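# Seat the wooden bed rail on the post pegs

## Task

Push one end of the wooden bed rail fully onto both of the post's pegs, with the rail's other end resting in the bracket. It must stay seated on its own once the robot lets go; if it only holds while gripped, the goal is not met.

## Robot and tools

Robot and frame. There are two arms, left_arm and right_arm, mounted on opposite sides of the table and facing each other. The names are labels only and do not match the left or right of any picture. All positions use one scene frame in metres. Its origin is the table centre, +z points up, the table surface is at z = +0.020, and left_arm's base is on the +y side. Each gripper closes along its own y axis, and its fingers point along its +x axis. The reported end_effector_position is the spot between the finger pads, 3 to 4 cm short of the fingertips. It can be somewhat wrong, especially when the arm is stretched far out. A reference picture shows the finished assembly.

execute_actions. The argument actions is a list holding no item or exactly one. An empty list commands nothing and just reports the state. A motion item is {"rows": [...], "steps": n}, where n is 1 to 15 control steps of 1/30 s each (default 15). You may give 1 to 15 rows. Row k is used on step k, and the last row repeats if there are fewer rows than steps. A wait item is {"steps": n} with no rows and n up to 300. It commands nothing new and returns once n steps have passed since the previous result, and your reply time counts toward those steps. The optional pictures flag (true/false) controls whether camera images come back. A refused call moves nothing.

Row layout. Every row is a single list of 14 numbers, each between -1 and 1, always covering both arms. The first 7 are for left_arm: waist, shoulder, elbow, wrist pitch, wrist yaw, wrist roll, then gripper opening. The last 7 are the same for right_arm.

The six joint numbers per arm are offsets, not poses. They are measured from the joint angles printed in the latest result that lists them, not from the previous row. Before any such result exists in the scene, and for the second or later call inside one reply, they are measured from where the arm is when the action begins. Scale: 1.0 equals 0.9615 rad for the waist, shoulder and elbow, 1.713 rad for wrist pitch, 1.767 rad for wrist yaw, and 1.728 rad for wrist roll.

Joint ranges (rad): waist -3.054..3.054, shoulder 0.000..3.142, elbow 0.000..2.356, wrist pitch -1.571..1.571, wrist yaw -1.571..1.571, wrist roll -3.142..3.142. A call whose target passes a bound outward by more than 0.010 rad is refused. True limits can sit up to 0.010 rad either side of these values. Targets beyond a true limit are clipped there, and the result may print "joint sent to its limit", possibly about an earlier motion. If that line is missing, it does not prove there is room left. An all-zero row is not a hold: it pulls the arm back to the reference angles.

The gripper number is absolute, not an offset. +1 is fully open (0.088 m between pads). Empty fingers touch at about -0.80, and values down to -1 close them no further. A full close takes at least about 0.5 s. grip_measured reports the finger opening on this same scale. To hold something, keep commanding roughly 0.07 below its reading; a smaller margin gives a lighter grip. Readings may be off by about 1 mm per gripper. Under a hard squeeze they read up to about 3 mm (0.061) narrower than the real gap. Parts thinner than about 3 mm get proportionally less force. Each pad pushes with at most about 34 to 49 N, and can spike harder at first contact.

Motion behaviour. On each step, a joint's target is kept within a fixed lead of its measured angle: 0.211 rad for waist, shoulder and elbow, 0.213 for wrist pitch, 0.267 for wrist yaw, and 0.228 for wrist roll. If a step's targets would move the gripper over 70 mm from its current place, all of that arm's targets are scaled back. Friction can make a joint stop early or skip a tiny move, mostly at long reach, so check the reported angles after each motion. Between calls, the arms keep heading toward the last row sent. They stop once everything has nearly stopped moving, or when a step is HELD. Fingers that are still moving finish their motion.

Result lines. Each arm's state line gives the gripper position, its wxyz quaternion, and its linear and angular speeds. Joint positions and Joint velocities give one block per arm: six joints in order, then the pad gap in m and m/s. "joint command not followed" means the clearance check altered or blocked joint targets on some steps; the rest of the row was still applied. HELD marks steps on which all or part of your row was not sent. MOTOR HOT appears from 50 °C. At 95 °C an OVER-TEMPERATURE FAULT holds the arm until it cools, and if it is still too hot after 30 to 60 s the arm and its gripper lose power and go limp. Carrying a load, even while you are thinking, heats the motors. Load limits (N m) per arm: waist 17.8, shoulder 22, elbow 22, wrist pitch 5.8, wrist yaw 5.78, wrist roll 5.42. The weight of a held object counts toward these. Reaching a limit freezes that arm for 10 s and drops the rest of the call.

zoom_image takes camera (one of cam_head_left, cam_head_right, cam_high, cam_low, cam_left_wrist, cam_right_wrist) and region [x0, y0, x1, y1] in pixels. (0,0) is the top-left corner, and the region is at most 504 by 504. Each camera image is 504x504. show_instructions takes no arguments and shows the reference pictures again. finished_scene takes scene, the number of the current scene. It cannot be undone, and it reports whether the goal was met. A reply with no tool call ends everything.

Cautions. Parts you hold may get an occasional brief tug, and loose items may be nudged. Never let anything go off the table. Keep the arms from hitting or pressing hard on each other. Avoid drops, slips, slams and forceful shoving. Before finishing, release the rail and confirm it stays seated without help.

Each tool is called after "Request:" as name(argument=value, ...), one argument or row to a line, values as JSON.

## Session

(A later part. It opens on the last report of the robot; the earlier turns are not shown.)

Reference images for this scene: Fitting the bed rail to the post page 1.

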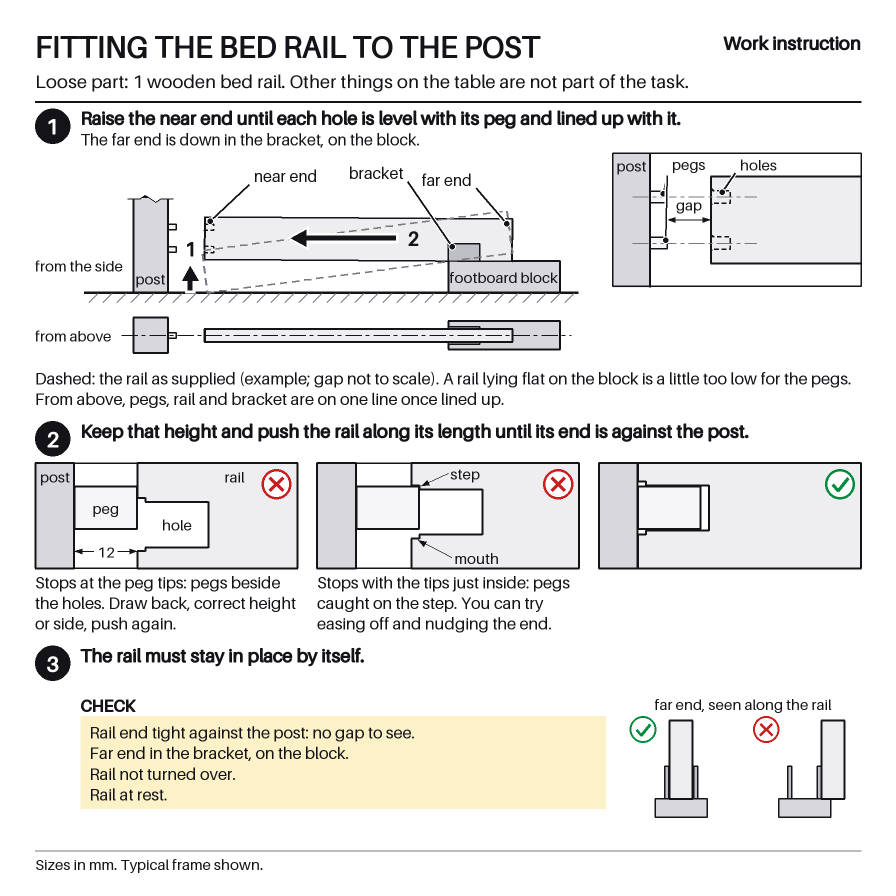

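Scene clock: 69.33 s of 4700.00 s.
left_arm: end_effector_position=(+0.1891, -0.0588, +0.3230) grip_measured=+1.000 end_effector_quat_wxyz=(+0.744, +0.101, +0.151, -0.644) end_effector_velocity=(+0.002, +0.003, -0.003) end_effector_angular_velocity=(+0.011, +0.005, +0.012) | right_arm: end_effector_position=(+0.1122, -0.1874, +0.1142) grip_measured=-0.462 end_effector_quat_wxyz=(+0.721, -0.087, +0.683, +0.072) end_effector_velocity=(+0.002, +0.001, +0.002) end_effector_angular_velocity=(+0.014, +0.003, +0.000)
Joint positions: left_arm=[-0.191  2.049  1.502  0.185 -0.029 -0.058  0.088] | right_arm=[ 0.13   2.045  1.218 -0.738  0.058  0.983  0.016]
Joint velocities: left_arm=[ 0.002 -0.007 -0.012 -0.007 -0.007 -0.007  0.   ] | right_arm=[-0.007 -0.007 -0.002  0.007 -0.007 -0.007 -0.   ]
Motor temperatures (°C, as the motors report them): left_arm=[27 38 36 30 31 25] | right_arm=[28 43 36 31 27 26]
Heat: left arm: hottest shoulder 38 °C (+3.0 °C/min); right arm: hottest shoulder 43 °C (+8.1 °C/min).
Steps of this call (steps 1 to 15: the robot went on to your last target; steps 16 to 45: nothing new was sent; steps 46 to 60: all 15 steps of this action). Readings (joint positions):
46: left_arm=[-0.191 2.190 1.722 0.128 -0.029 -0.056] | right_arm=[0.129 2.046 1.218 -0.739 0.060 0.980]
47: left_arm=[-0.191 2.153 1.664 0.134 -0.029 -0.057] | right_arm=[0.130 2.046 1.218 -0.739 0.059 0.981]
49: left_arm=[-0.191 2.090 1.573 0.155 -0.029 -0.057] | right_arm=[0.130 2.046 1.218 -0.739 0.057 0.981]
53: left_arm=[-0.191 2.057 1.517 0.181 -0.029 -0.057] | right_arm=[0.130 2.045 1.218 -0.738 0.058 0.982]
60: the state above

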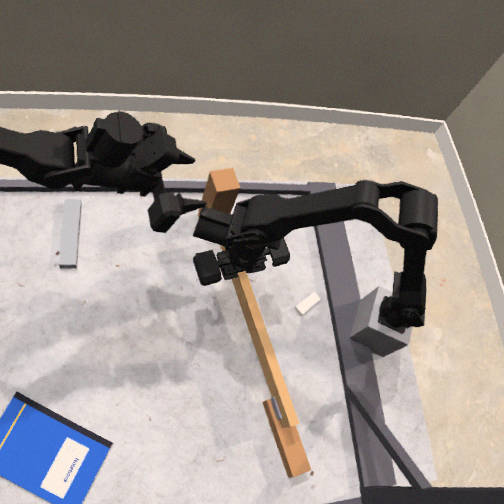

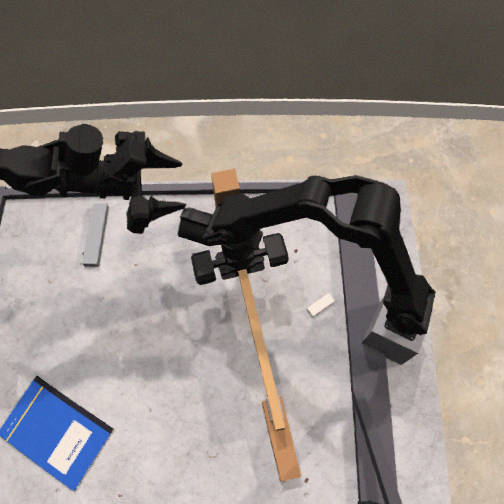

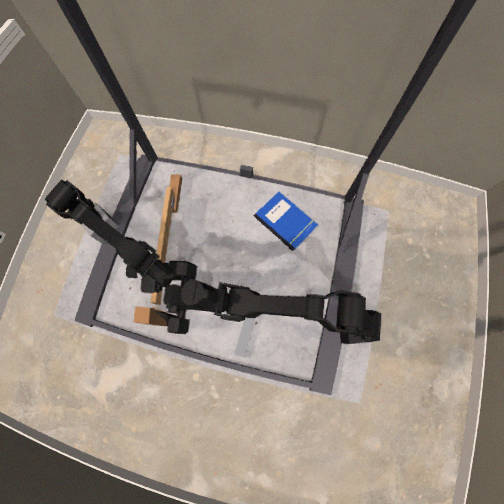

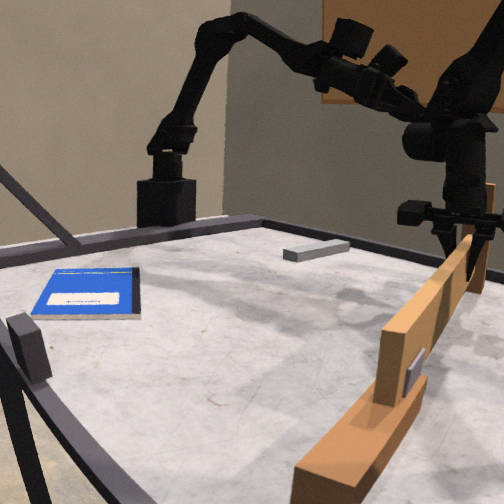

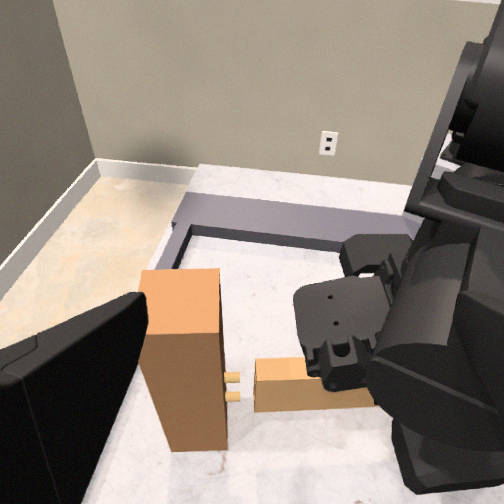

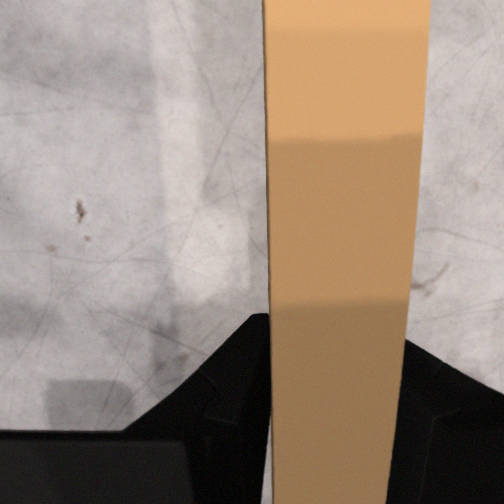

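Request:
execute_actions(
  actions=[],
)

Scene clock: 77.43 s of 4700.00 s.
left_arm: end_effector_position=(+0.1893, -0.0585, +0.3229) grip_measured=+1.000 end_effector_quat_wxyz=(+0.744, +0.101, +0.151, -0.643) end_effector_velocity=(-0.005, -0.000, +0.001) end_effector_angular_velocity=(+0.001, +0.010, -0.012) | right_arm: end_effector_position=(+0.1122, -0.1874, +0.1142) grip_measured=-0.462 end_effector_quat_wxyz=(+0.721, -0.087, +0.683, +0.071) end_effector_velocity=(-0.002, -0.004, -0.001) end_effector_angular_velocity=(-0.009, +0.011, +0.005)
Joint positions: left_arm=[-0.19   2.048  1.501  0.185 -0.029 -0.058  0.088] | right_arm=[ 0.13   2.045  1.218 -0.739  0.058  0.983  0.016]
Joint velocities: left_arm=[-0.007 -0.002  0.002 -0.007  0.007 -0.007  0.   ] | right_arm=[-0.002 -0.002 -0.007 -0.007 -0.007 -0.007 -0.   ]
Motor temperatures (°C, as the motors report them): left_arm=[27 40 35 30 31 25] | right_arm=[28 45 35 31 27 26]
Heat: left arm: hottest shoulder 40 °C (+5.1 °C/min); right arm: hottest shoulder 45 °C (+9.1 °C/min).
Steps of this call (steps 1 to 15: the robot went on to your last target; steps 16 to 90: nothing new was sent; then 5.10 s passed at rest). Readings (joint positions):
1: left_arm=[-0.191 2.048 1.501 0.185 -0.029 -0.058] | right_arm=[0.130 2.045 1.218 -0.739 0.058 0.983]
2: left_arm=[-0.191 2.048 1.501 0.185 -0.029 -0.058] | right_arm=[0.130 2.045 1.218 -0.739 0.058 0.983]
4: left_arm=[-0.190 2.048 1.501 0.185 -0.029 -0.058] | right_arm=[0.130 2.045 1.218 -0.739 0.058 0.983]
8: left_arm=[-0.190 2.048 1.501 0.185 -0.029 -0.058] | right_arm=[0.130 2.045 1.218 -0.739 0.058 0.983]
90: the state above
All arms were judged still, so your last target was given up. Only a new action makes them travel on or press farther. Fingers that are still opening or closing keep moving.

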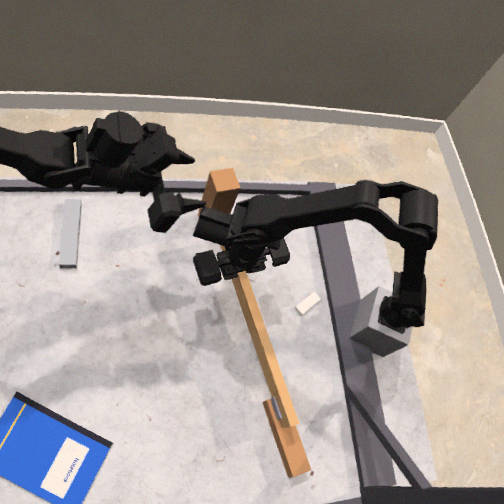

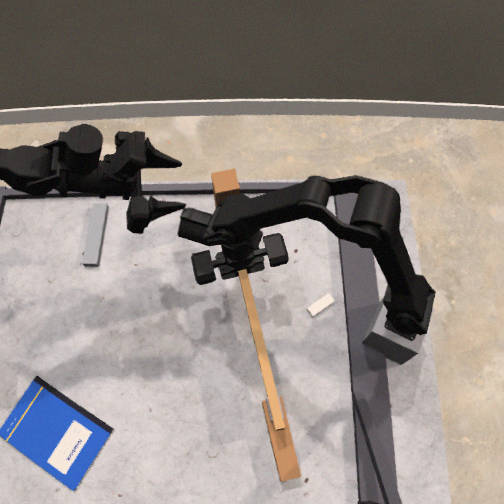

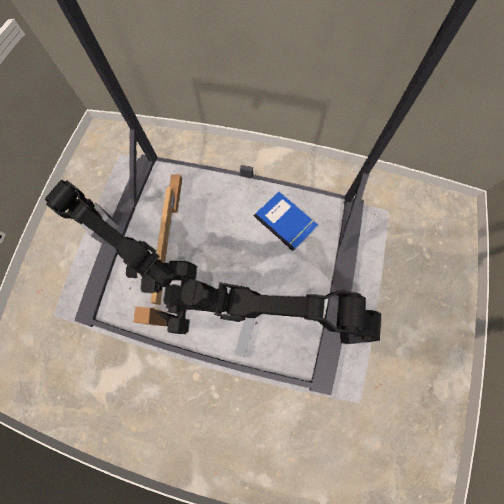

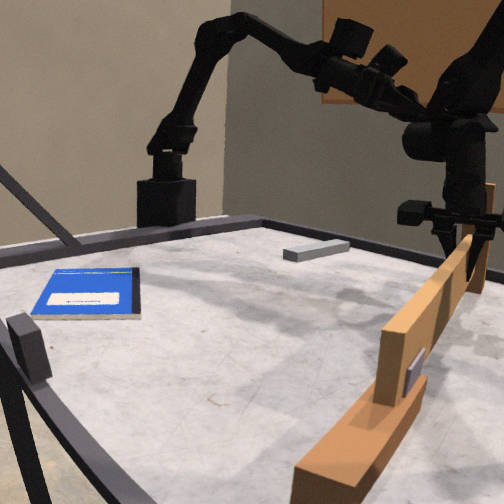

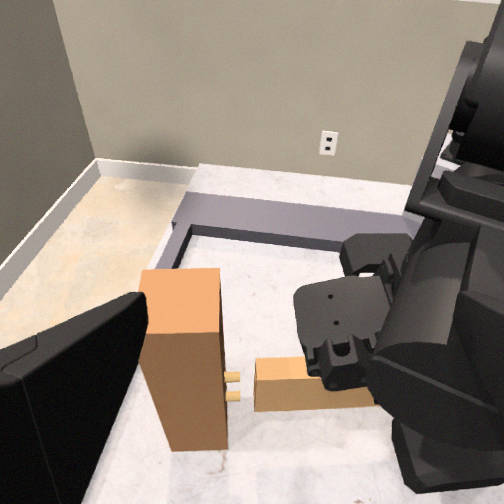

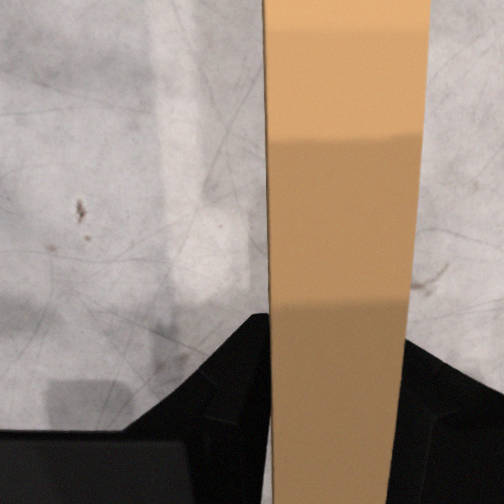

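Request:
execute_actions(
  actions=[
    {"rows":[[0,0,0,0,0,0,1,-0.02,0,0,0,0.008,-0.005,-0.7],[0,0,0,0,0,0,1,-0.035,0,0,0,0.015,-0.01,-0.7],[0,0,0,0,0,0,1,-0.05,0,0,0,0.02,-0.015,-0.7]],"steps":15},
  ],
)

Request:
zoom_image(
  camera="cam_left_wrist",
  region=[200,330,310,430],
)

Scene clock: 82.17 s of 4700.00 s.
left_arm: end_effector_position=(+0.1934, -0.0581, +0.3237) grip_measured=+1.000 end_effector_quat_wxyz=(+0.747, +0.100, +0.150, -0.640) end_effector_velocity=(-0.000, +0.001, -0.001) end_effector_angular_velocity=(+0.005, +0.019, +0.012) | right_arm: end_effector_position=(+0.1189, -0.1915, +0.1140) grip_measured=-0.462 end_effector_quat_wxyz=(+0.720, -0.084, +0.685, +0.065) end_effector_velocity=(-0.002, -0.005, +0.000) end_effector_angular_velocity=(-0.017, +0.015, -0.010)
Joint positions: left_arm=[-0.184  2.047  1.501  0.187 -0.032 -0.058  0.088] | right_arm=[ 0.107  2.045  1.217 -0.743  0.056  0.974  0.016]
Joint velocities: left_arm=[-0.002 -0.002 -0.002 -0.007 -0.007 -0.022  0.   ] | right_arm=[-0.002 -0.002 -0.002 -0.022 -0.007  0.007 -0.   ]
Motor temperatures (°C, as the motors report them): left_arm=[27 42 35 30 31 25] | right_arm=[28 46 35 31 27 26]
Heat: left arm: hottest shoulder 42 °C (+6.0 °C/min); right arm: hottest shoulder 46 °C (+10.0 °C/min).
Steps of this call (steps 1 to 90: nothing new was sent; then 1.23 s passed at rest; steps 91 to 105: all 15 steps of this action). Readings (joint positions):
91: left_arm=[-0.190 2.047 1.501 0.186 -0.029 -0.058] | right_arm=[0.129 2.045 1.218 -0.739 0.058 0.983]
92: left_arm=[-0.189 2.047 1.501 0.187 -0.029 -0.058] | right_arm=[0.126 2.045 1.218 -0.739 0.058 0.983]
94: left_arm=[-0.186 2.047 1.501 0.187 -0.032 -0.058] | right_arm=[0.114 2.045 1.218 -0.740 0.064 0.979]
98: left_arm=[-0.184 2.047 1.501 0.187 -0.032 -0.058] | right_arm=[0.107 2.045 1.217 -0.743 0.056 0.975]
105: the state above

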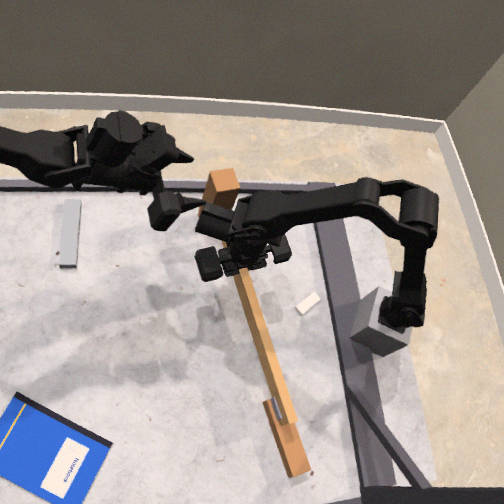

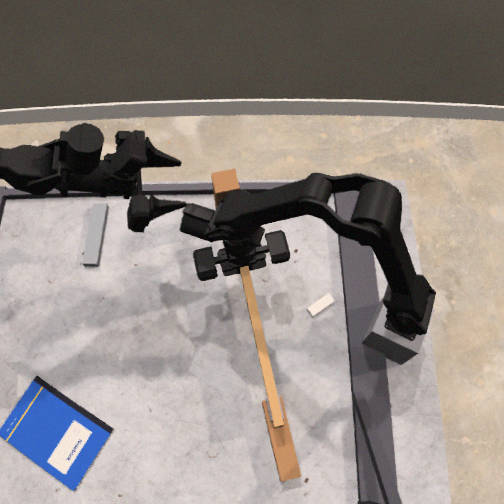

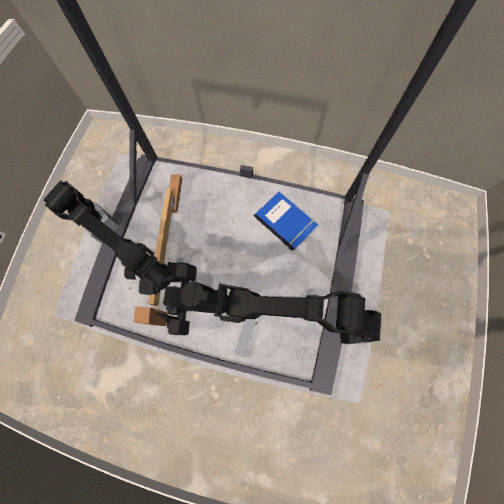

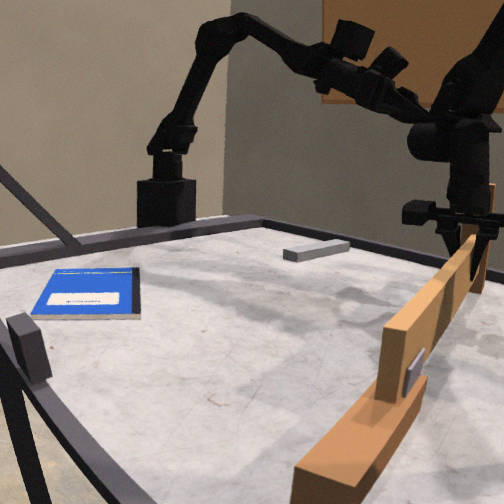

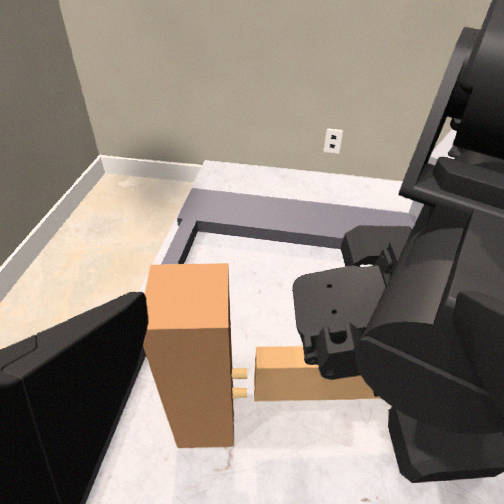

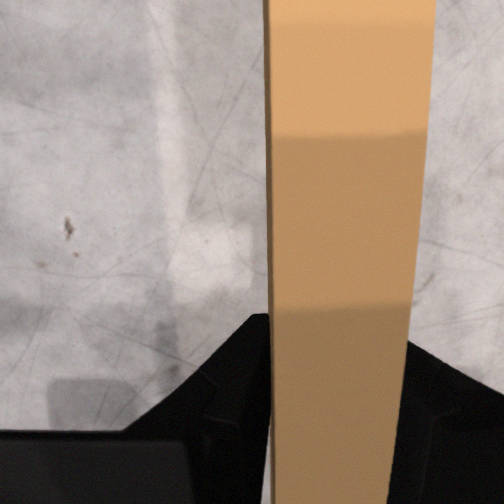

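Region (200, 330, 310, 430) of cam_left_wrist's 504x504 image, scaled by 4.582, with more detail than that image has; it fills the top 458 rows of this view, and the rest is white.

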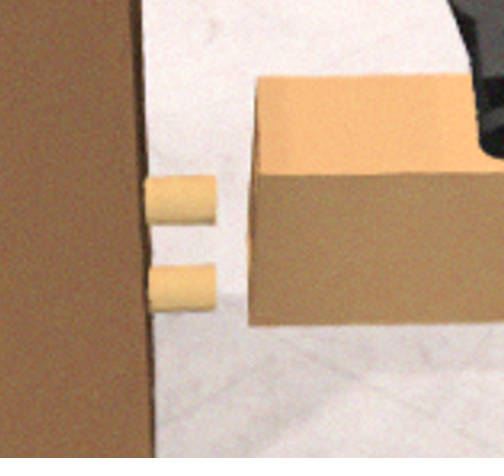

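Request:
execute_actions(
  actions=[
    {"rows":[[0.35,-0.25,0,0,0,0,1,0,0,0,0,0,0,-0.7]],"steps":15},
  ],
  pictures=false,
)

Request:
execute_actions(
  actions=[
    {"rows":[[0.1,-0.1,0,0,0,0,1,0,0.025,0.04,-0.007,0,0,-0.7]],"steps":15},
  ],
  pictures=false,
)

Scene clock: 86.53 s of 4700.00 s.
left_arm: end_effector_position=(+0.3732, +0.0296, +0.4483) grip_measured=+1.000 end_effector_quat_wxyz=(+0.857, +0.011, +0.071, -0.510) end_effector_velocity=(+0.078, +0.097, +0.135) end_effector_angular_velocity=(-0.233, -0.108, +0.211) | right_arm: end_effector_position=(+0.1187, -0.1908, +0.1140) grip_measured=-0.462 end_effector_quat_wxyz=(+0.721, -0.083, +0.685, +0.066) end_effector_velocity=(-0.002, +0.000, +0.001) end_effector_angular_velocity=(+0.000, +0.008, +0.010)
Joint positions: left_arm=[ 0.164  1.822  1.5    0.189 -0.035 -0.058  0.088] | right_arm=[ 0.108  2.045  1.217 -0.74   0.057  0.976  0.016]
Joint velocities: left_arm=[ 0.203 -0.252 -0.002  0.007 -0.007 -0.007  0.   ] | right_arm=[ 0.002 -0.002  0.002 -0.007 -0.007 -0.007 -0.   ]
Motor temperatures (°C, as the motors report them): left_arm=[27 43 36 31 31 25] | right_arm=[28 46 35 31 27 26]
Heat: left arm: hottest shoulder 43 °C (+7.1 °C/min); right arm: hottest shoulder 46 °C (+10.1 °C/min).
Steps of this call (steps 1 to 15: the robot went on to your last target; steps 16 to 90: nothing new was sent; then 0.87 s passed at rest; steps 91 to 105: all 15 steps of this action). Readings (joint positions):
91: left_arm=[-0.178 2.038 1.501 0.186 -0.027 -0.058] | right_arm=[0.107 2.045 1.217 -0.743 0.055 0.974]
92: left_arm=[-0.166 2.030 1.500 0.181 -0.026 -0.058] | right_arm=[0.109 2.045 1.217 -0.741 0.055 0.974]
94: left_arm=[-0.126 2.005 1.500 0.181 -0.026 -0.058] | right_arm=[0.109 2.045 1.217 -0.740 0.057 0.974]
98: left_arm=[-0.012 1.930 1.500 0.184 -0.026 -0.058] | right_arm=[0.108 2.045 1.217 -0.740 0.057 0.976]
105: the state above

Scene clock: 87.03 s of 4700.00 s.
left_arm: end_effector_position=(+0.4088, +0.0741, +0.4964) grip_measured=+1.000 end_effector_quat_wxyz=(+0.882, -0.016, +0.031, -0.470) end_effector_velocity=(-0.003, -0.001, -0.001) end_effector_angular_velocity=(+0.010, -0.002, -0.000) | right_arm: end_effector_position=(+0.1198, -0.1877, +0.1132) grip_measured=-0.462 end_effector_quat_wxyz=(+0.720, -0.083, +0.686, +0.064) end_effector_velocity=(-0.000, -0.006, +0.000) end_effector_angular_velocity=(-0.023, +0.002, +0.005)
Joint positions: left_arm=[ 0.26   1.73   1.5    0.19  -0.036 -0.058  0.088] | right_arm=[ 0.108  2.06   1.237 -0.749  0.056  0.977  0.016]
Joint velocities: left_arm=[-0.007 -0.002 -0.002 -0.007 -0.007  0.007  0.   ] | right_arm=[-0.002 -0.002 -0.002 -0.022  0.007 -0.007  0.   ]
Motor temperatures (°C, as the motors report them): left_arm=[27 43 36 31 31 25] | right_arm=[28 46 35 31 27 26]
Heat: left arm: hottest shoulder 43 °C (+7.0 °C/min); right arm: hottest shoulder 46 °C (+10.0 °C/min).
Steps of this call (steps 1 to 15: all 15 steps of this action). Readings (joint positions):
1: left_arm=[0.175 1.804 1.500 0.188 -0.031 -0.058] | right_arm=[0.108 2.046 1.220 -0.743 0.056 0.977]
2: left_arm=[0.191 1.792 1.500 0.185 -0.030 -0.058] | right_arm=[0.108 2.049 1.224 -0.744 0.056 0.977]
4: left_arm=[0.229 1.770 1.500 0.186 -0.032 -0.058] | right_arm=[0.108 2.055 1.232 -0.745 0.056 0.977]
8: left_arm=[0.267 1.734 1.500 0.190 -0.036 -0.058] | right_arm=[0.108 2.059 1.236 -0.749 0.056 0.977]
15: the state above

Request:
execute_actions(
  actions=[
    {"rows":[[0,0,0,0,0,0,1,-0.015,0,0,0,0.01,-0.005,-0.7],[0,0,0,0,0,0,1,-0.03,0,0,0,0.017,-0.01,-0.7]],"steps":15},
  ],
)

Request:
zoom_image(
  camera="cam_high",
  region=[120,260,190,330],
)

Scene clock: 90.17 s of 4700.00 s.
left_arm: end_effector_position=(+0.4088, +0.0741, +0.4964) grip_measured=+1.000 end_effector_quat_wxyz=(+0.882, -0.016, +0.031, -0.470) end_effector_velocity=(+0.001, +0.003, +0.001) end_effector_angular_velocity=(-0.002, +0.007, +0.020) | right_arm: end_effector_position=(+0.1235, -0.1895, +0.1133) grip_measured=-0.462 end_effector_quat_wxyz=(+0.721, -0.083, +0.685, +0.062) end_effector_velocity=(-0.001, -0.001, -0.000) end_effector_angular_velocity=(-0.005, +0.010, +0.019)
Joint positions: left_arm=[ 0.26   1.73   1.5    0.19  -0.036 -0.058  0.088] | right_arm=[ 0.098  2.06   1.237 -0.751  0.059  0.97   0.016]
Joint velocities: left_arm=[-0.002 -0.007 -0.002 -0.007 -0.022 -0.007  0.   ] | right_arm=[-0.002  0.002  0.002 -0.007 -0.007 -0.022 -0.   ]
Motor temperatures (°C, as the motors report them): left_arm=[27 44 36 31 31 25] | right_arm=[28 46 35 31 27 26]
Heat: left arm: hottest shoulder 44 °C (+8.1 °C/min); right arm: hottest shoulder 46 °C (+9.1 °C/min).
Steps of this call (steps 1 to 15: the robot went on to your last target; steps 16 to 79: nothing new was sent; steps 80 to 94: all 15 steps of this action). Readings (joint positions):
80: left_arm=[0.260 1.730 1.500 0.190 -0.036 -0.058] | right_arm=[0.108 2.060 1.237 -0.749 0.057 0.977]
81: left_arm=[0.260 1.730 1.500 0.190 -0.036 -0.058] | right_arm=[0.106 2.060 1.237 -0.749 0.060 0.975]
83: left_arm=[0.260 1.730 1.500 0.190 -0.036 -0.058] | right_arm=[0.098 2.060 1.237 -0.751 0.060 0.972]
87: left_arm=[0.260 1.730 1.500 0.190 -0.036 -0.058] | right_arm=[0.098 2.060 1.237 -0.751 0.059 0.971]
94: the state above

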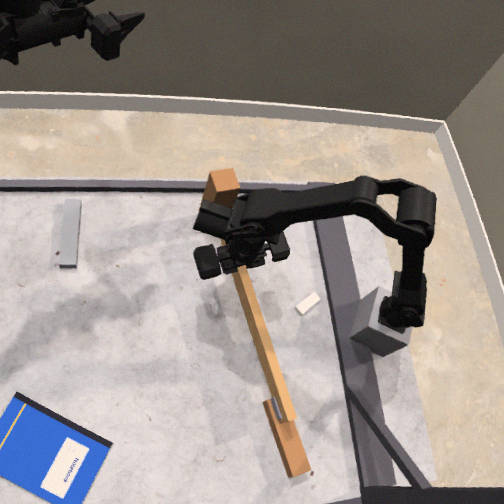

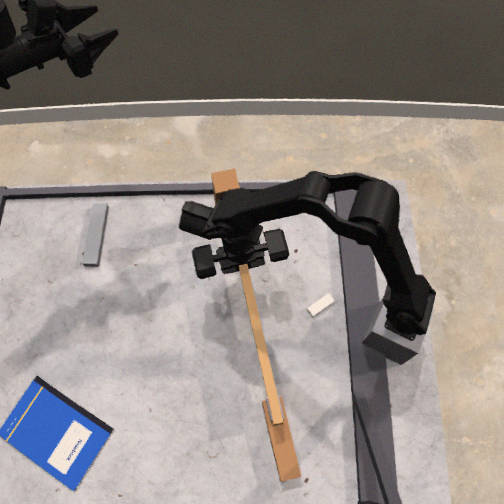

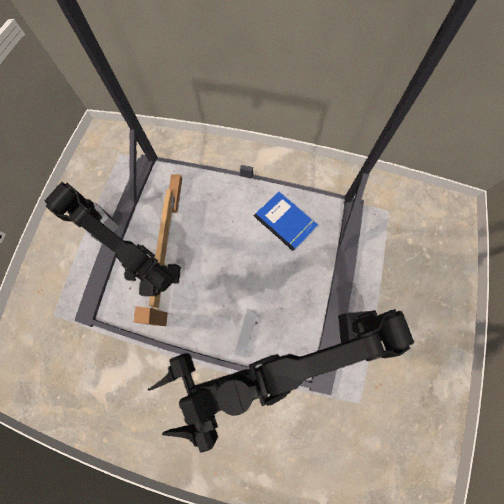

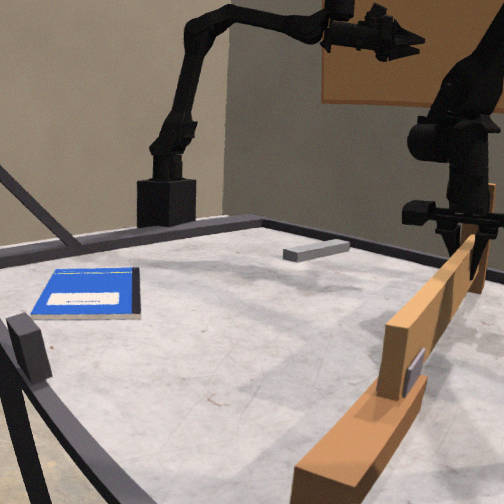

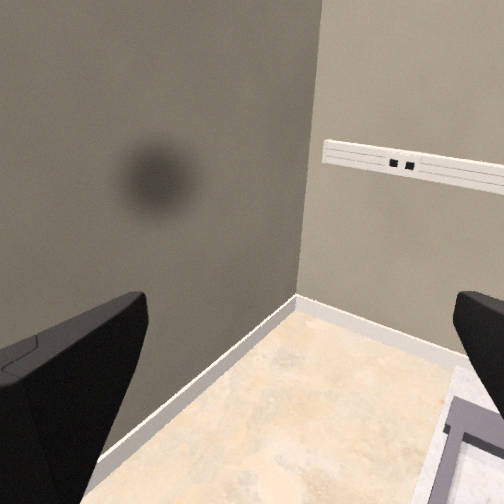

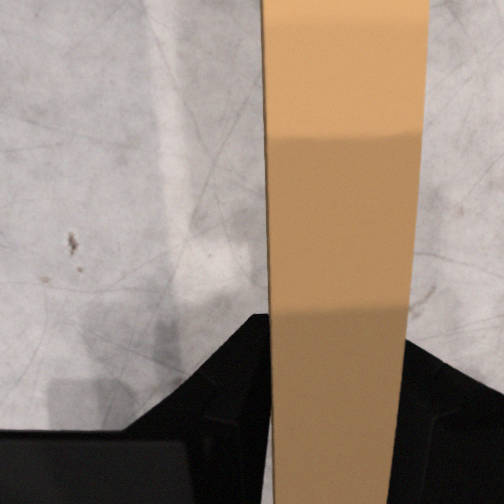

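Region (120, 260, 190, 330) of cam_high's 504x504 image, scaled by 7.200, with more detail than that image has.

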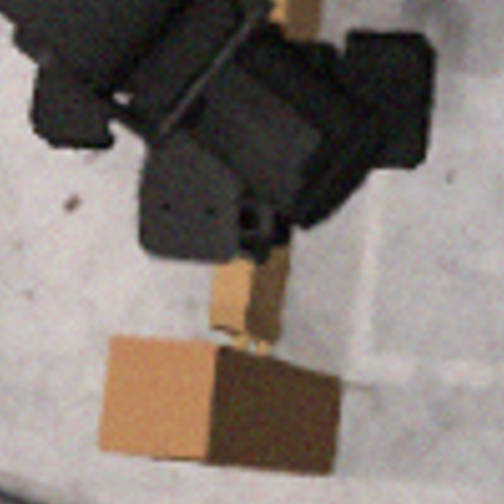

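Request:
execute_actions(
  actions=[
    {"rows":[[0,0,0,0,0,0,1,0.015,0,0,0,0,0,-0.7],[0,0,0,0,0,0,1,0.015,0,0,0,0,0,-0.7],[0,0,0,0,0,0,1,0.015,0,0,0,0,0,-0.7],[0,0,0,0,0,0,1,0.015,0.025,0.04,-0.007,0,0,-0.7],[0,0,0,0,0,0,1,0.015,0.025,0.04,-0.007,0,0,-0.7],[0,0,0,0,0,0,1,0.015,0.025,0.04,-0.007,0,0,-0.7],[0,0,0,0,0,0,1,0.015,0.025,0.04,-0.007,0,0,-0.7],[0,0,0,0,0,0,1,0.015,0.025,0.04,-0.007,0,0,-0.7],[0,0,0,0,0,0,1,0.015,0.025,0.04,-0.007,0,0,-0.7],[0,0,0,0,0,0,1,-0.01,0.025,0.04,-0.007,0.01,0,-0.7],[0,0,0,0,0,0,1,-0.025,0.025,0.04,-0.007,0.015,-0.005,-0.7]],"steps":15},
  ],
  pictures=false,
)

Request:
execute_actions(
  actions=[
    {"steps":8},
  ],
  pictures=false,
)

Scene clock: 96.10 s of 4700.00 s.
left_arm: end_effector_position=(+0.4088, +0.0741, +0.4964) grip_measured=+1.000 end_effector_quat_wxyz=(+0.882, -0.016, +0.031, -0.470) end_effector_velocity=(-0.001, +0.001, -0.001) end_effector_angular_velocity=(+0.002, +0.010, +0.005) | right_arm: end_effector_position=(+0.1245, -0.1862, +0.1129) grip_measured=-0.462 end_effector_quat_wxyz=(+0.720, -0.085, +0.686, +0.062) end_effector_velocity=(-0.003, -0.002, +0.001) end_effector_angular_velocity=(-0.004, +0.010, +0.010)
Joint positions: left_arm=[ 0.26   1.73   1.5    0.19  -0.036 -0.058  0.088] | right_arm=[ 0.098  2.074  1.258 -0.761  0.057  0.967  0.016]
Joint velocities: left_arm=[-0.002 -0.002 -0.002 -0.007 -0.007 -0.007  0.   ] | right_arm=[ 0.002 -0.007 -0.007 -0.007 -0.007 -0.007 -0.   ]
Motor temperatures (°C, as the motors report them): left_arm=[27 44 36 32 31 25] | right_arm=[28 46 35 31 27 26]
Heat: left arm: hottest shoulder 44 °C (+8.0 °C/min); right arm: hottest shoulder 46 °C (+8.0 °C/min).
Steps of this call (steps 1 to 15: the robot went on to your last target; steps 16 to 90: nothing new was sent; then 2.43 s passed at rest; steps 91 to 105: all 15 steps of this action). Readings (joint positions):
91: left_arm=[0.260 1.730 1.500 0.190 -0.036 -0.058] | right_arm=[0.100 2.060 1.237 -0.751 0.060 0.970]
92: left_arm=[0.260 1.730 1.500 0.190 -0.036 -0.058] | right_arm=[0.102 2.060 1.237 -0.749 0.061 0.970]
94: left_arm=[0.260 1.730 1.500 0.190 -0.036 -0.058] | right_arm=[0.104 2.062 1.242 -0.752 0.062 0.970]
98: left_arm=[0.260 1.730 1.500 0.190 -0.036 -0.058] | right_arm=[0.108 2.072 1.255 -0.757 0.062 0.970]
105: the state above

Scene clock: 96.37 s of 4700.00 s.
left_arm: end_effector_position=(+0.4088, +0.0741, +0.4964) grip_measured=+1.000 end_effector_quat_wxyz=(+0.882, -0.016, +0.031, -0.470) end_effector_velocity=(+0.002, +0.002, -0.001) end_effector_angular_velocity=(+0.010, -0.002, +0.009) | right_arm: end_effector_position=(+0.1244, -0.1863, +0.1129) grip_measured=-0.462 end_effector_quat_wxyz=(+0.720, -0.086, +0.686, +0.062) end_effector_velocity=(+0.000, +0.002, +0.002) end_effector_angular_velocity=(+0.014, +0.002, +0.005)
Joint positions: left_arm=[ 0.26   1.73   1.5    0.19  -0.036 -0.058  0.088] | right_arm=[ 0.098  2.074  1.258 -0.761  0.057  0.967  0.016]
Joint velocities: left_arm=[ 0.002 -0.002 -0.002 -0.007 -0.007  0.007  0.   ] | right_arm=[-0.002 -0.007 -0.002  0.007 -0.007 -0.007 -0.   ]
Motor temperatures (°C, as the motors report them): left_arm=[27 44 36 32 31 25] | right_arm=[28 46 35 31 27 26]
Heat: left arm: hottest shoulder 44 °C (+8.2 °C/min); right arm: hottest shoulder 46 °C (+8.2 °C/min).
Steps of this call (steps 1 to 8: the robot went on to your last target). Readings (joint positions):
1: left_arm=[0.260 1.730 1.500 0.190 -0.036 -0.058] | right_arm=[0.098 2.074 1.258 -0.761 0.057 0.967]
2: left_arm=[0.260 1.730 1.500 0.190 -0.036 -0.058] | right_arm=[0.098 2.074 1.258 -0.761 0.057 0.967]
4: left_arm=[0.260 1.730 1.500 0.190 -0.036 -0.058] | right_arm=[0.098 2.074 1.258 -0.761 0.057 0.967]
8: the state above

Request:
execute_actions(
  actions=[
    {"rows":[[0,0,0,0,0,0,1,0.012,0,0,0,0,0,-0.7],[0,0,0,0,0,0,1,0.012,0,0,0,0,0,-0.7],[0,0,0,0,0,0,1,0.012,0,0,0,0,0,-0.7],[0,0,0,0,0,0,1,0.012,-0.025,0,0,0,0,-0.7]],"steps":12},
  ],
  pictures=false,
)

Request:
execute_actions(
  actions=[
    {"rows":[[0,0,0,0,0,0,1,-0.015,0,0,0,0.01,0,-0.7],[0,0,0,0,0,0,1,-0.03,0,0,0,0.015,-0.005,-0.7]],"steps":15},
  ],
  pictures=false,
)

Scene clock: 100.70 s of 4700.00 s.
left_arm: end_effector_position=(+0.4088, +0.0741, +0.4964) grip_measured=+1.000 end_effector_quat_wxyz=(+0.882, -0.016, +0.031, -0.470) end_effector_velocity=(-0.002, -0.001, +0.001) end_effector_angular_velocity=(-0.010, +0.020, -0.009) | right_arm: end_effector_position=(+0.1235, -0.1857, +0.1129) grip_measured=-0.462 end_effector_quat_wxyz=(+0.721, -0.088, +0.684, +0.064) end_effector_velocity=(-0.001, -0.001, +0.002) end_effector_angular_velocity=(-0.001, +0.008, +0.019)
Joint positions: left_arm=[ 0.26   1.73   1.5    0.19  -0.036 -0.058  0.088] | right_arm=[ 0.104  2.074  1.258 -0.761  0.062  0.967  0.016]
Joint velocities: left_arm=[-0.002 -0.002  0.002 -0.007  0.007 -0.022  0.   ] | right_arm=[-0.002 -0.007 -0.002 -0.007 -0.007 -0.022 -0.   ]
Motor temperatures (°C, as the motors report them): left_arm=[27 44 37 33 31 25] | right_arm=[28 45 36 30 27 26]
Heat: left arm: hottest shoulder 44 °C (+8.0 °C/min); right arm: hottest shoulder 45 °C (+7.0 °C/min).
Steps of this call (steps 1 to 15: the robot went on to your last target; steps 16 to 90: nothing new was sent; then 0.93 s passed at rest; steps 91 to 102: all 12 steps of this action). Readings (joint positions):
91: left_arm=[0.260 1.730 1.500 0.190 -0.036 -0.058] | right_arm=[0.100 2.074 1.258 -0.761 0.058 0.967]
92: left_arm=[0.260 1.730 1.500 0.190 -0.036 -0.058] | right_arm=[0.102 2.074 1.258 -0.761 0.062 0.967]
94: left_arm=[0.260 1.730 1.500 0.190 -0.036 -0.058] | right_arm=[0.102 2.074 1.258 -0.761 0.062 0.967]
98: left_arm=[0.260 1.730 1.500 0.190 -0.036 -0.058] | right_arm=[0.103 2.074 1.258 -0.761 0.062 0.967]
102: the state above

Scene clock: 101.20 s of 4700.00 s.
left_arm: end_effector_position=(+0.4088, +0.0741, +0.4964) grip_measured=+1.000 end_effector_quat_wxyz=(+0.882, -0.016, +0.031, -0.470) end_effector_velocity=(+0.002, +0.001, -0.004) end_effector_angular_velocity=(+0.007, +0.012, +0.020) | right_arm: end_effector_position=(+0.1243, -0.1861, +0.1129) grip_measured=-0.462 end_effector_quat_wxyz=(+0.720, -0.087, +0.685, +0.063) end_effector_velocity=(+0.000, +0.002, +0.002) end_effector_angular_velocity=(+0.014, +0.002, +0.005)
Joint positions: left_arm=[ 0.26   1.73   1.5    0.19  -0.036 -0.058  0.088] | right_arm=[ 0.1    2.074  1.258 -0.761  0.06   0.965  0.016]
Joint velocities: left_arm=[-0.002  0.002 -0.002 -0.007 -0.022 -0.007  0.   ] | right_arm=[-0.002 -0.007 -0.002  0.007 -0.007 -0.007 -0.   ]
Motor temperatures (°C, as the motors report them): left_arm=[27 44 37 33 31 25] | right_arm=[28 45 36 30 27 26]
Heat: left arm: hottest shoulder 44 °C (+8.1 °C/min); right arm: hottest shoulder 45 °C (+7.1 °C/min).
Steps of this call (steps 1 to 15: all 15 steps of this action). Readings (joint positions):
1: left_arm=[0.260 1.730 1.500 0.190 -0.036 -0.058] | right_arm=[0.103 2.074 1.258 -0.761 0.062 0.967]
2: left_arm=[0.260 1.730 1.500 0.190 -0.036 -0.058] | right_arm=[0.101 2.074 1.258 -0.761 0.061 0.967]
4: left_arm=[0.260 1.730 1.500 0.190 -0.036 -0.058] | right_arm=[0.100 2.074 1.258 -0.761 0.059 0.966]
8: left_arm=[0.260 1.730 1.500 0.190 -0.036 -0.058] | right_arm=[0.100 2.074 1.258 -0.761 0.059 0.966]
15: the state above

Shoulder didn't move. Try larger.

Request:
execute_actions(
  actions=[
    {"rows":[[0,0,0,0,0,0,1,0.012,0,0,0,0,0,-0.7],[0,0,0,0,0,0,1,0.012,0,0,0,0,0,-0.7],[0,0,0,0,0,0,1,0.012,0,0,0,0,0,-0.7],[0,0,0,0,0,0,1,0.012,-0.045,0,0,0,0,-0.7]],"steps":14},
  ],
  pictures=false,
)

Request:
execute_actions(
  actions=[
    {"rows":[[0,0,0,0,0,0,1,-0.015,0,0,0,0.01,0,-0.7],[0,0,0,0,0,0,1,-0.03,0,0,0,0.015,-0.005,-0.7]],"steps":15},
  ],
  pictures=false,
)

Scene clock: 105.07 s of 4700.00 s.
left_arm: end_effector_position=(+0.4088, +0.0741, +0.4964) grip_measured=+1.000 end_effector_quat_wxyz=(+0.882, -0.016, +0.031, -0.470) end_effector_velocity=(-0.000, +0.000, -0.001) end_effector_angular_velocity=(-0.014, +0.017, +0.006) | right_arm: end_effector_position=(+0.1240, -0.1853, +0.1141) grip_measured=-0.462 end_effector_quat_wxyz=(+0.722, -0.088, +0.683, +0.065) end_effector_velocity=(-0.001, -0.003, +0.003) end_effector_angular_velocity=(-0.008, +0.011, -0.010)
Joint positions: left_arm=[ 0.26   1.73   1.5    0.19  -0.036 -0.058  0.088] | right_arm=[ 0.104  2.07   1.258 -0.76   0.064  0.965  0.016]
Joint velocities: left_arm=[-0.002 -0.002 -0.007  0.007 -0.007 -0.022  0.   ] | right_arm=[-0.002 -0.007  0.002 -0.022 -0.007  0.007  0.   ]
Motor temperatures (°C, as the motors report them): left_arm=[27 44 37 33 31 25] | right_arm=[28 46 36 30 27 26]
Heat: left arm: hottest shoulder 44 °C (+7.0 °C/min); right arm: hottest shoulder 46 °C (+7.0 °C/min).
Steps of this call (steps 1 to 15: the robot went on to your last target; steps 16 to 90: nothing new was sent; then 0.40 s passed at rest; steps 91 to 104: all 14 steps of this action). Readings (joint positions):
91: left_arm=[0.260 1.730 1.500 0.190 -0.036 -0.058] | right_arm=[0.101 2.074 1.258 -0.761 0.061 0.965]
92: left_arm=[0.260 1.730 1.500 0.190 -0.036 -0.058] | right_arm=[0.103 2.074 1.258 -0.761 0.064 0.965]
94: left_arm=[0.260 1.730 1.500 0.190 -0.036 -0.058] | right_arm=[0.104 2.073 1.258 -0.761 0.064 0.965]
98: left_arm=[0.260 1.730 1.500 0.190 -0.036 -0.058] | right_arm=[0.104 2.071 1.258 -0.760 0.064 0.965]
104: the state above

Scene clock: 105.57 s of 4700.00 s.
left_arm: end_effector_position=(+0.4088, +0.0741, +0.4964) grip_measured=+1.000 end_effector_quat_wxyz=(+0.882, -0.016, +0.031, -0.470) end_effector_velocity=(-0.003, -0.001, -0.001) end_effector_angular_velocity=(+0.010, -0.002, -0.000) | right_arm: end_effector_position=(+0.1245, -0.1855, +0.1141) grip_measured=-0.462 end_effector_quat_wxyz=(+0.721, -0.086, +0.684, +0.065) end_effector_velocity=(+0.000, -0.003, -0.001) end_effector_angular_velocity=(-0.009, +0.012, -0.000)
Joint positions: left_arm=[ 0.26   1.73   1.5    0.19  -0.036 -0.058  0.088] | right_arm=[ 0.101  2.07   1.258 -0.76   0.061  0.964  0.016]
Joint velocities: left_arm=[-0.007 -0.002 -0.002 -0.007 -0.007  0.007  0.   ] | right_arm=[-0.007  0.002 -0.002 -0.007 -0.007 -0.007 -0.   ]
Motor temperatures (°C, as the motors report them): left_arm=[27 44 37 33 31 25] | right_arm=[28 46 36 30 27 26]
Heat: left arm: hottest shoulder 44 °C (+7.1 °C/min); right arm: hottest shoulder 46 °C (+7.1 °C/min).
Steps of this call (steps 1 to 15: all 15 steps of this action). Readings (joint positions):
1: left_arm=[0.260 1.730 1.500 0.190 -0.036 -0.058] | right_arm=[0.103 2.070 1.258 -0.760 0.064 0.965]
2: left_arm=[0.260 1.730 1.500 0.190 -0.036 -0.058] | right_arm=[0.102 2.070 1.258 -0.760 0.062 0.965]
4: left_arm=[0.260 1.730 1.500 0.190 -0.036 -0.058] | right_arm=[0.101 2.070 1.258 -0.760 0.061 0.965]
8: left_arm=[0.260 1.730 1.500 0.190 -0.036 -0.058] | right_arm=[0.101 2.070 1.258 -0.760 0.061 0.965]
15: the state above

Request:
execute_actions(
  actions=[
    {"rows":[[0,0,0,0,0,0,1,0.012,0,0,0,0,0,-0.7],[0,0,0,0,0,0,1,0.012,0,0,0,0,0,-0.7],[0,0,0,0,0,0,1,0.012,0,0,0,0,0,-0.7],[0,0,0,0,0,0,1,0.012,0.045,0,0,0,0,-0.7]],"steps":15},
  ],
  pictures=false,
)

Scene clock: 109.43 s of 4700.00 s.
left_arm: end_effector_position=(+0.4088, +0.0741, +0.4964) grip_measured=+1.000 end_effector_quat_wxyz=(+0.882, -0.016, +0.031, -0.470) end_effector_velocity=(+0.001, +0.002, -0.007) end_effector_angular_velocity=(+0.019, +0.019, +0.020) | right_arm: end_effector_position=(+0.1231, -0.1868, +0.1062) grip_measured=-0.462 end_effector_quat_wxyz=(+0.719, -0.094, +0.686, +0.060) end_effector_velocity=(-0.001, -0.002, +0.000) end_effector_angular_velocity=(-0.005, +0.010, +0.019)
Joint positions: left_arm=[ 0.26   1.73   1.5    0.19  -0.036 -0.058  0.088] | right_arm=[ 0.104  2.094  1.258 -0.755  0.064  0.965  0.016]
Joint velocities: left_arm=[-0.002 -0.002 -0.007 -0.022 -0.022 -0.007  0.   ] | right_arm=[-0.002 -0.002 -0.002 -0.007 -0.007 -0.022 -0.   ]
Motor temperatures (°C, as the motors report them): left_arm=[27 45 37 34 30 25] | right_arm=[28 46 35 30 27 26]
Heat: left arm: hottest shoulder 45 °C (+8.1 °C/min); right arm: hottest shoulder 46 °C (+7.1 °C/min).
Steps of this call (steps 1 to 15: the robot went on to your last target; steps 16 to 90: nothing new was sent; then 0.37 s passed at rest; steps 91 to 105: all 15 steps of this action). Readings (joint positions):
91: left_arm=[0.260 1.730 1.500 0.190 -0.036 -0.058] | right_arm=[0.102 2.070 1.258 -0.760 0.062 0.964]
92: left_arm=[0.260 1.730 1.500 0.190 -0.036 -0.058] | right_arm=[0.104 2.070 1.258 -0.760 0.064 0.964]
94: left_arm=[0.260 1.730 1.500 0.190 -0.036 -0.058] | right_arm=[0.104 2.077 1.258 -0.760 0.065 0.964]
98: left_arm=[0.260 1.730 1.500 0.190 -0.036 -0.058] | right_arm=[0.104 2.093 1.258 -0.755 0.064 0.965]
105: the state above

Request:
execute_actions(
  actions=[
    {"rows":[[0,0,0,0,0,0,1,-0.015,0,0,0,0.01,0,-0.7],[0,0,0,0,0,0,1,-0.03,0,0,0,0.015,-0.005,-0.7]],"steps":15},
  ],
)

Request:
zoom_image(
  camera="cam_low",
  region=[404,170,504,300],
)

Scene clock: 112.60 s of 4700.00 s.
left_arm: end_effector_position=(+0.4088, +0.0741, +0.4964) grip_measured=+1.000 end_effector_quat_wxyz=(+0.882, -0.016, +0.031, -0.470) end_effector_velocity=(+0.001, +0.002, -0.004) end_effector_angular_velocity=(+0.015, -0.000, +0.019) | right_arm: end_effector_position=(+0.1236, -0.1870, +0.1061) grip_measured=-0.462 end_effector_quat_wxyz=(+0.718, -0.092, +0.688, +0.060) end_effector_velocity=(+0.001, -0.003, +0.000) end_effector_angular_velocity=(-0.011, -0.003, +0.020)
Joint positions: left_arm=[ 0.26   1.73   1.5    0.19  -0.036 -0.058  0.088] | right_arm=[ 0.1    2.094  1.258 -0.755  0.058  0.964  0.016]
Joint velocities: left_arm=[-0.002 -0.002 -0.007 -0.007 -0.022  0.007  0.   ] | right_arm=[-0.002 -0.002 -0.002 -0.007  0.007 -0.022 -0.   ]
Motor temperatures (°C, as the motors report them): left_arm=[27 45 37 34 30 25] | right_arm=[28 45 35 30 27 26]
Heat: left arm: hottest shoulder 45 °C (+8.1 °C/min); right arm: hottest shoulder 45 °C (+6.1 °C/min).
Steps of this call (steps 1 to 15: the robot went on to your last target; steps 16 to 80: nothing new was sent; steps 81 to 95: all 15 steps of this action). Readings (joint positions):
81: left_arm=[0.260 1.730 1.500 0.190 -0.036 -0.058] | right_arm=[0.103 2.094 1.258 -0.755 0.063 0.965]
82: left_arm=[0.260 1.730 1.500 0.190 -0.036 -0.058] | right_arm=[0.101 2.094 1.258 -0.755 0.061 0.965]
84: left_arm=[0.260 1.730 1.500 0.190 -0.036 -0.058] | right_arm=[0.100 2.094 1.258 -0.755 0.058 0.965]
88: left_arm=[0.260 1.730 1.500 0.190 -0.036 -0.058] | right_arm=[0.100 2.094 1.258 -0.755 0.058 0.965]
95: the state above

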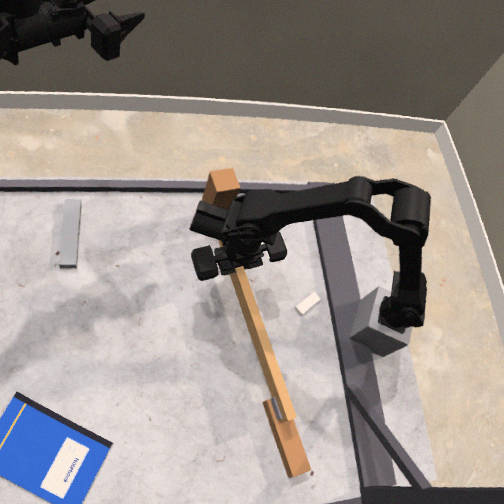

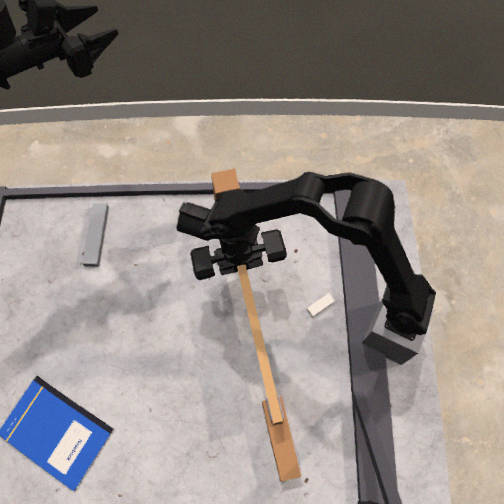

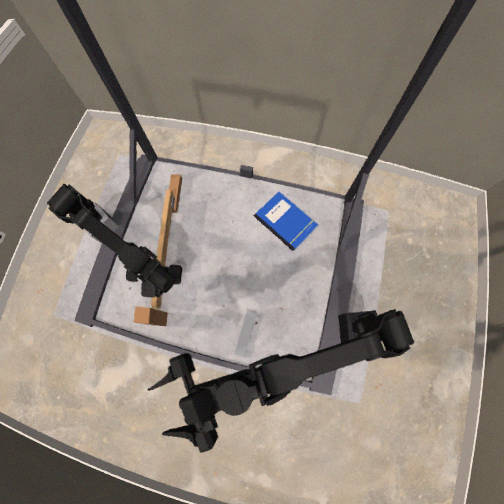

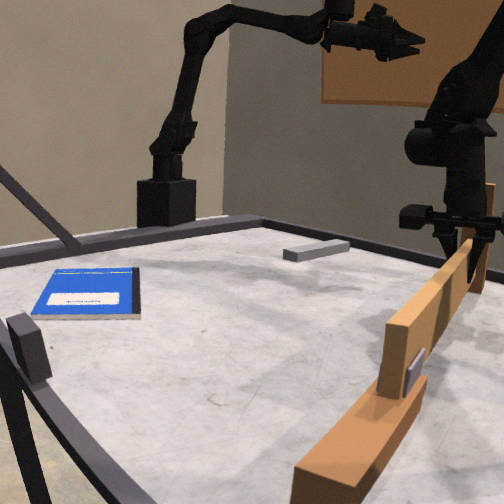

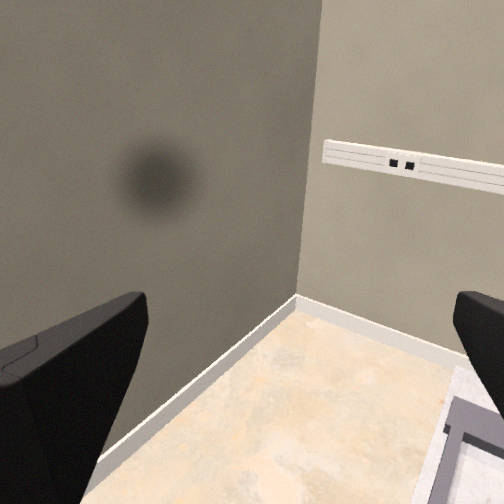

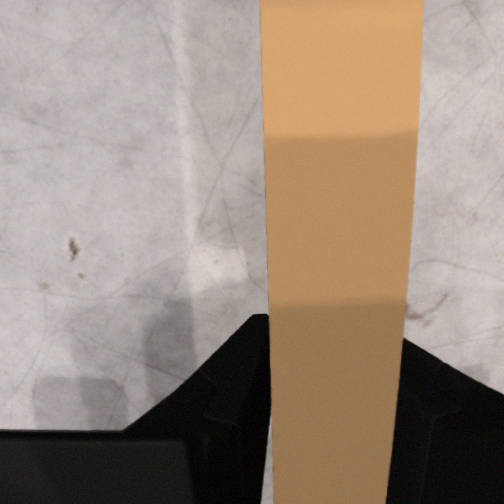

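Region (404, 170, 504, 300) of cam_low's 504x504 image, scaled by 3.877, with more detail than that image has; it fills the left 388 columns of this view, and the rest is white.

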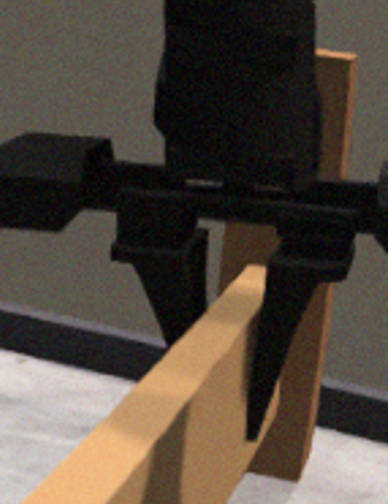

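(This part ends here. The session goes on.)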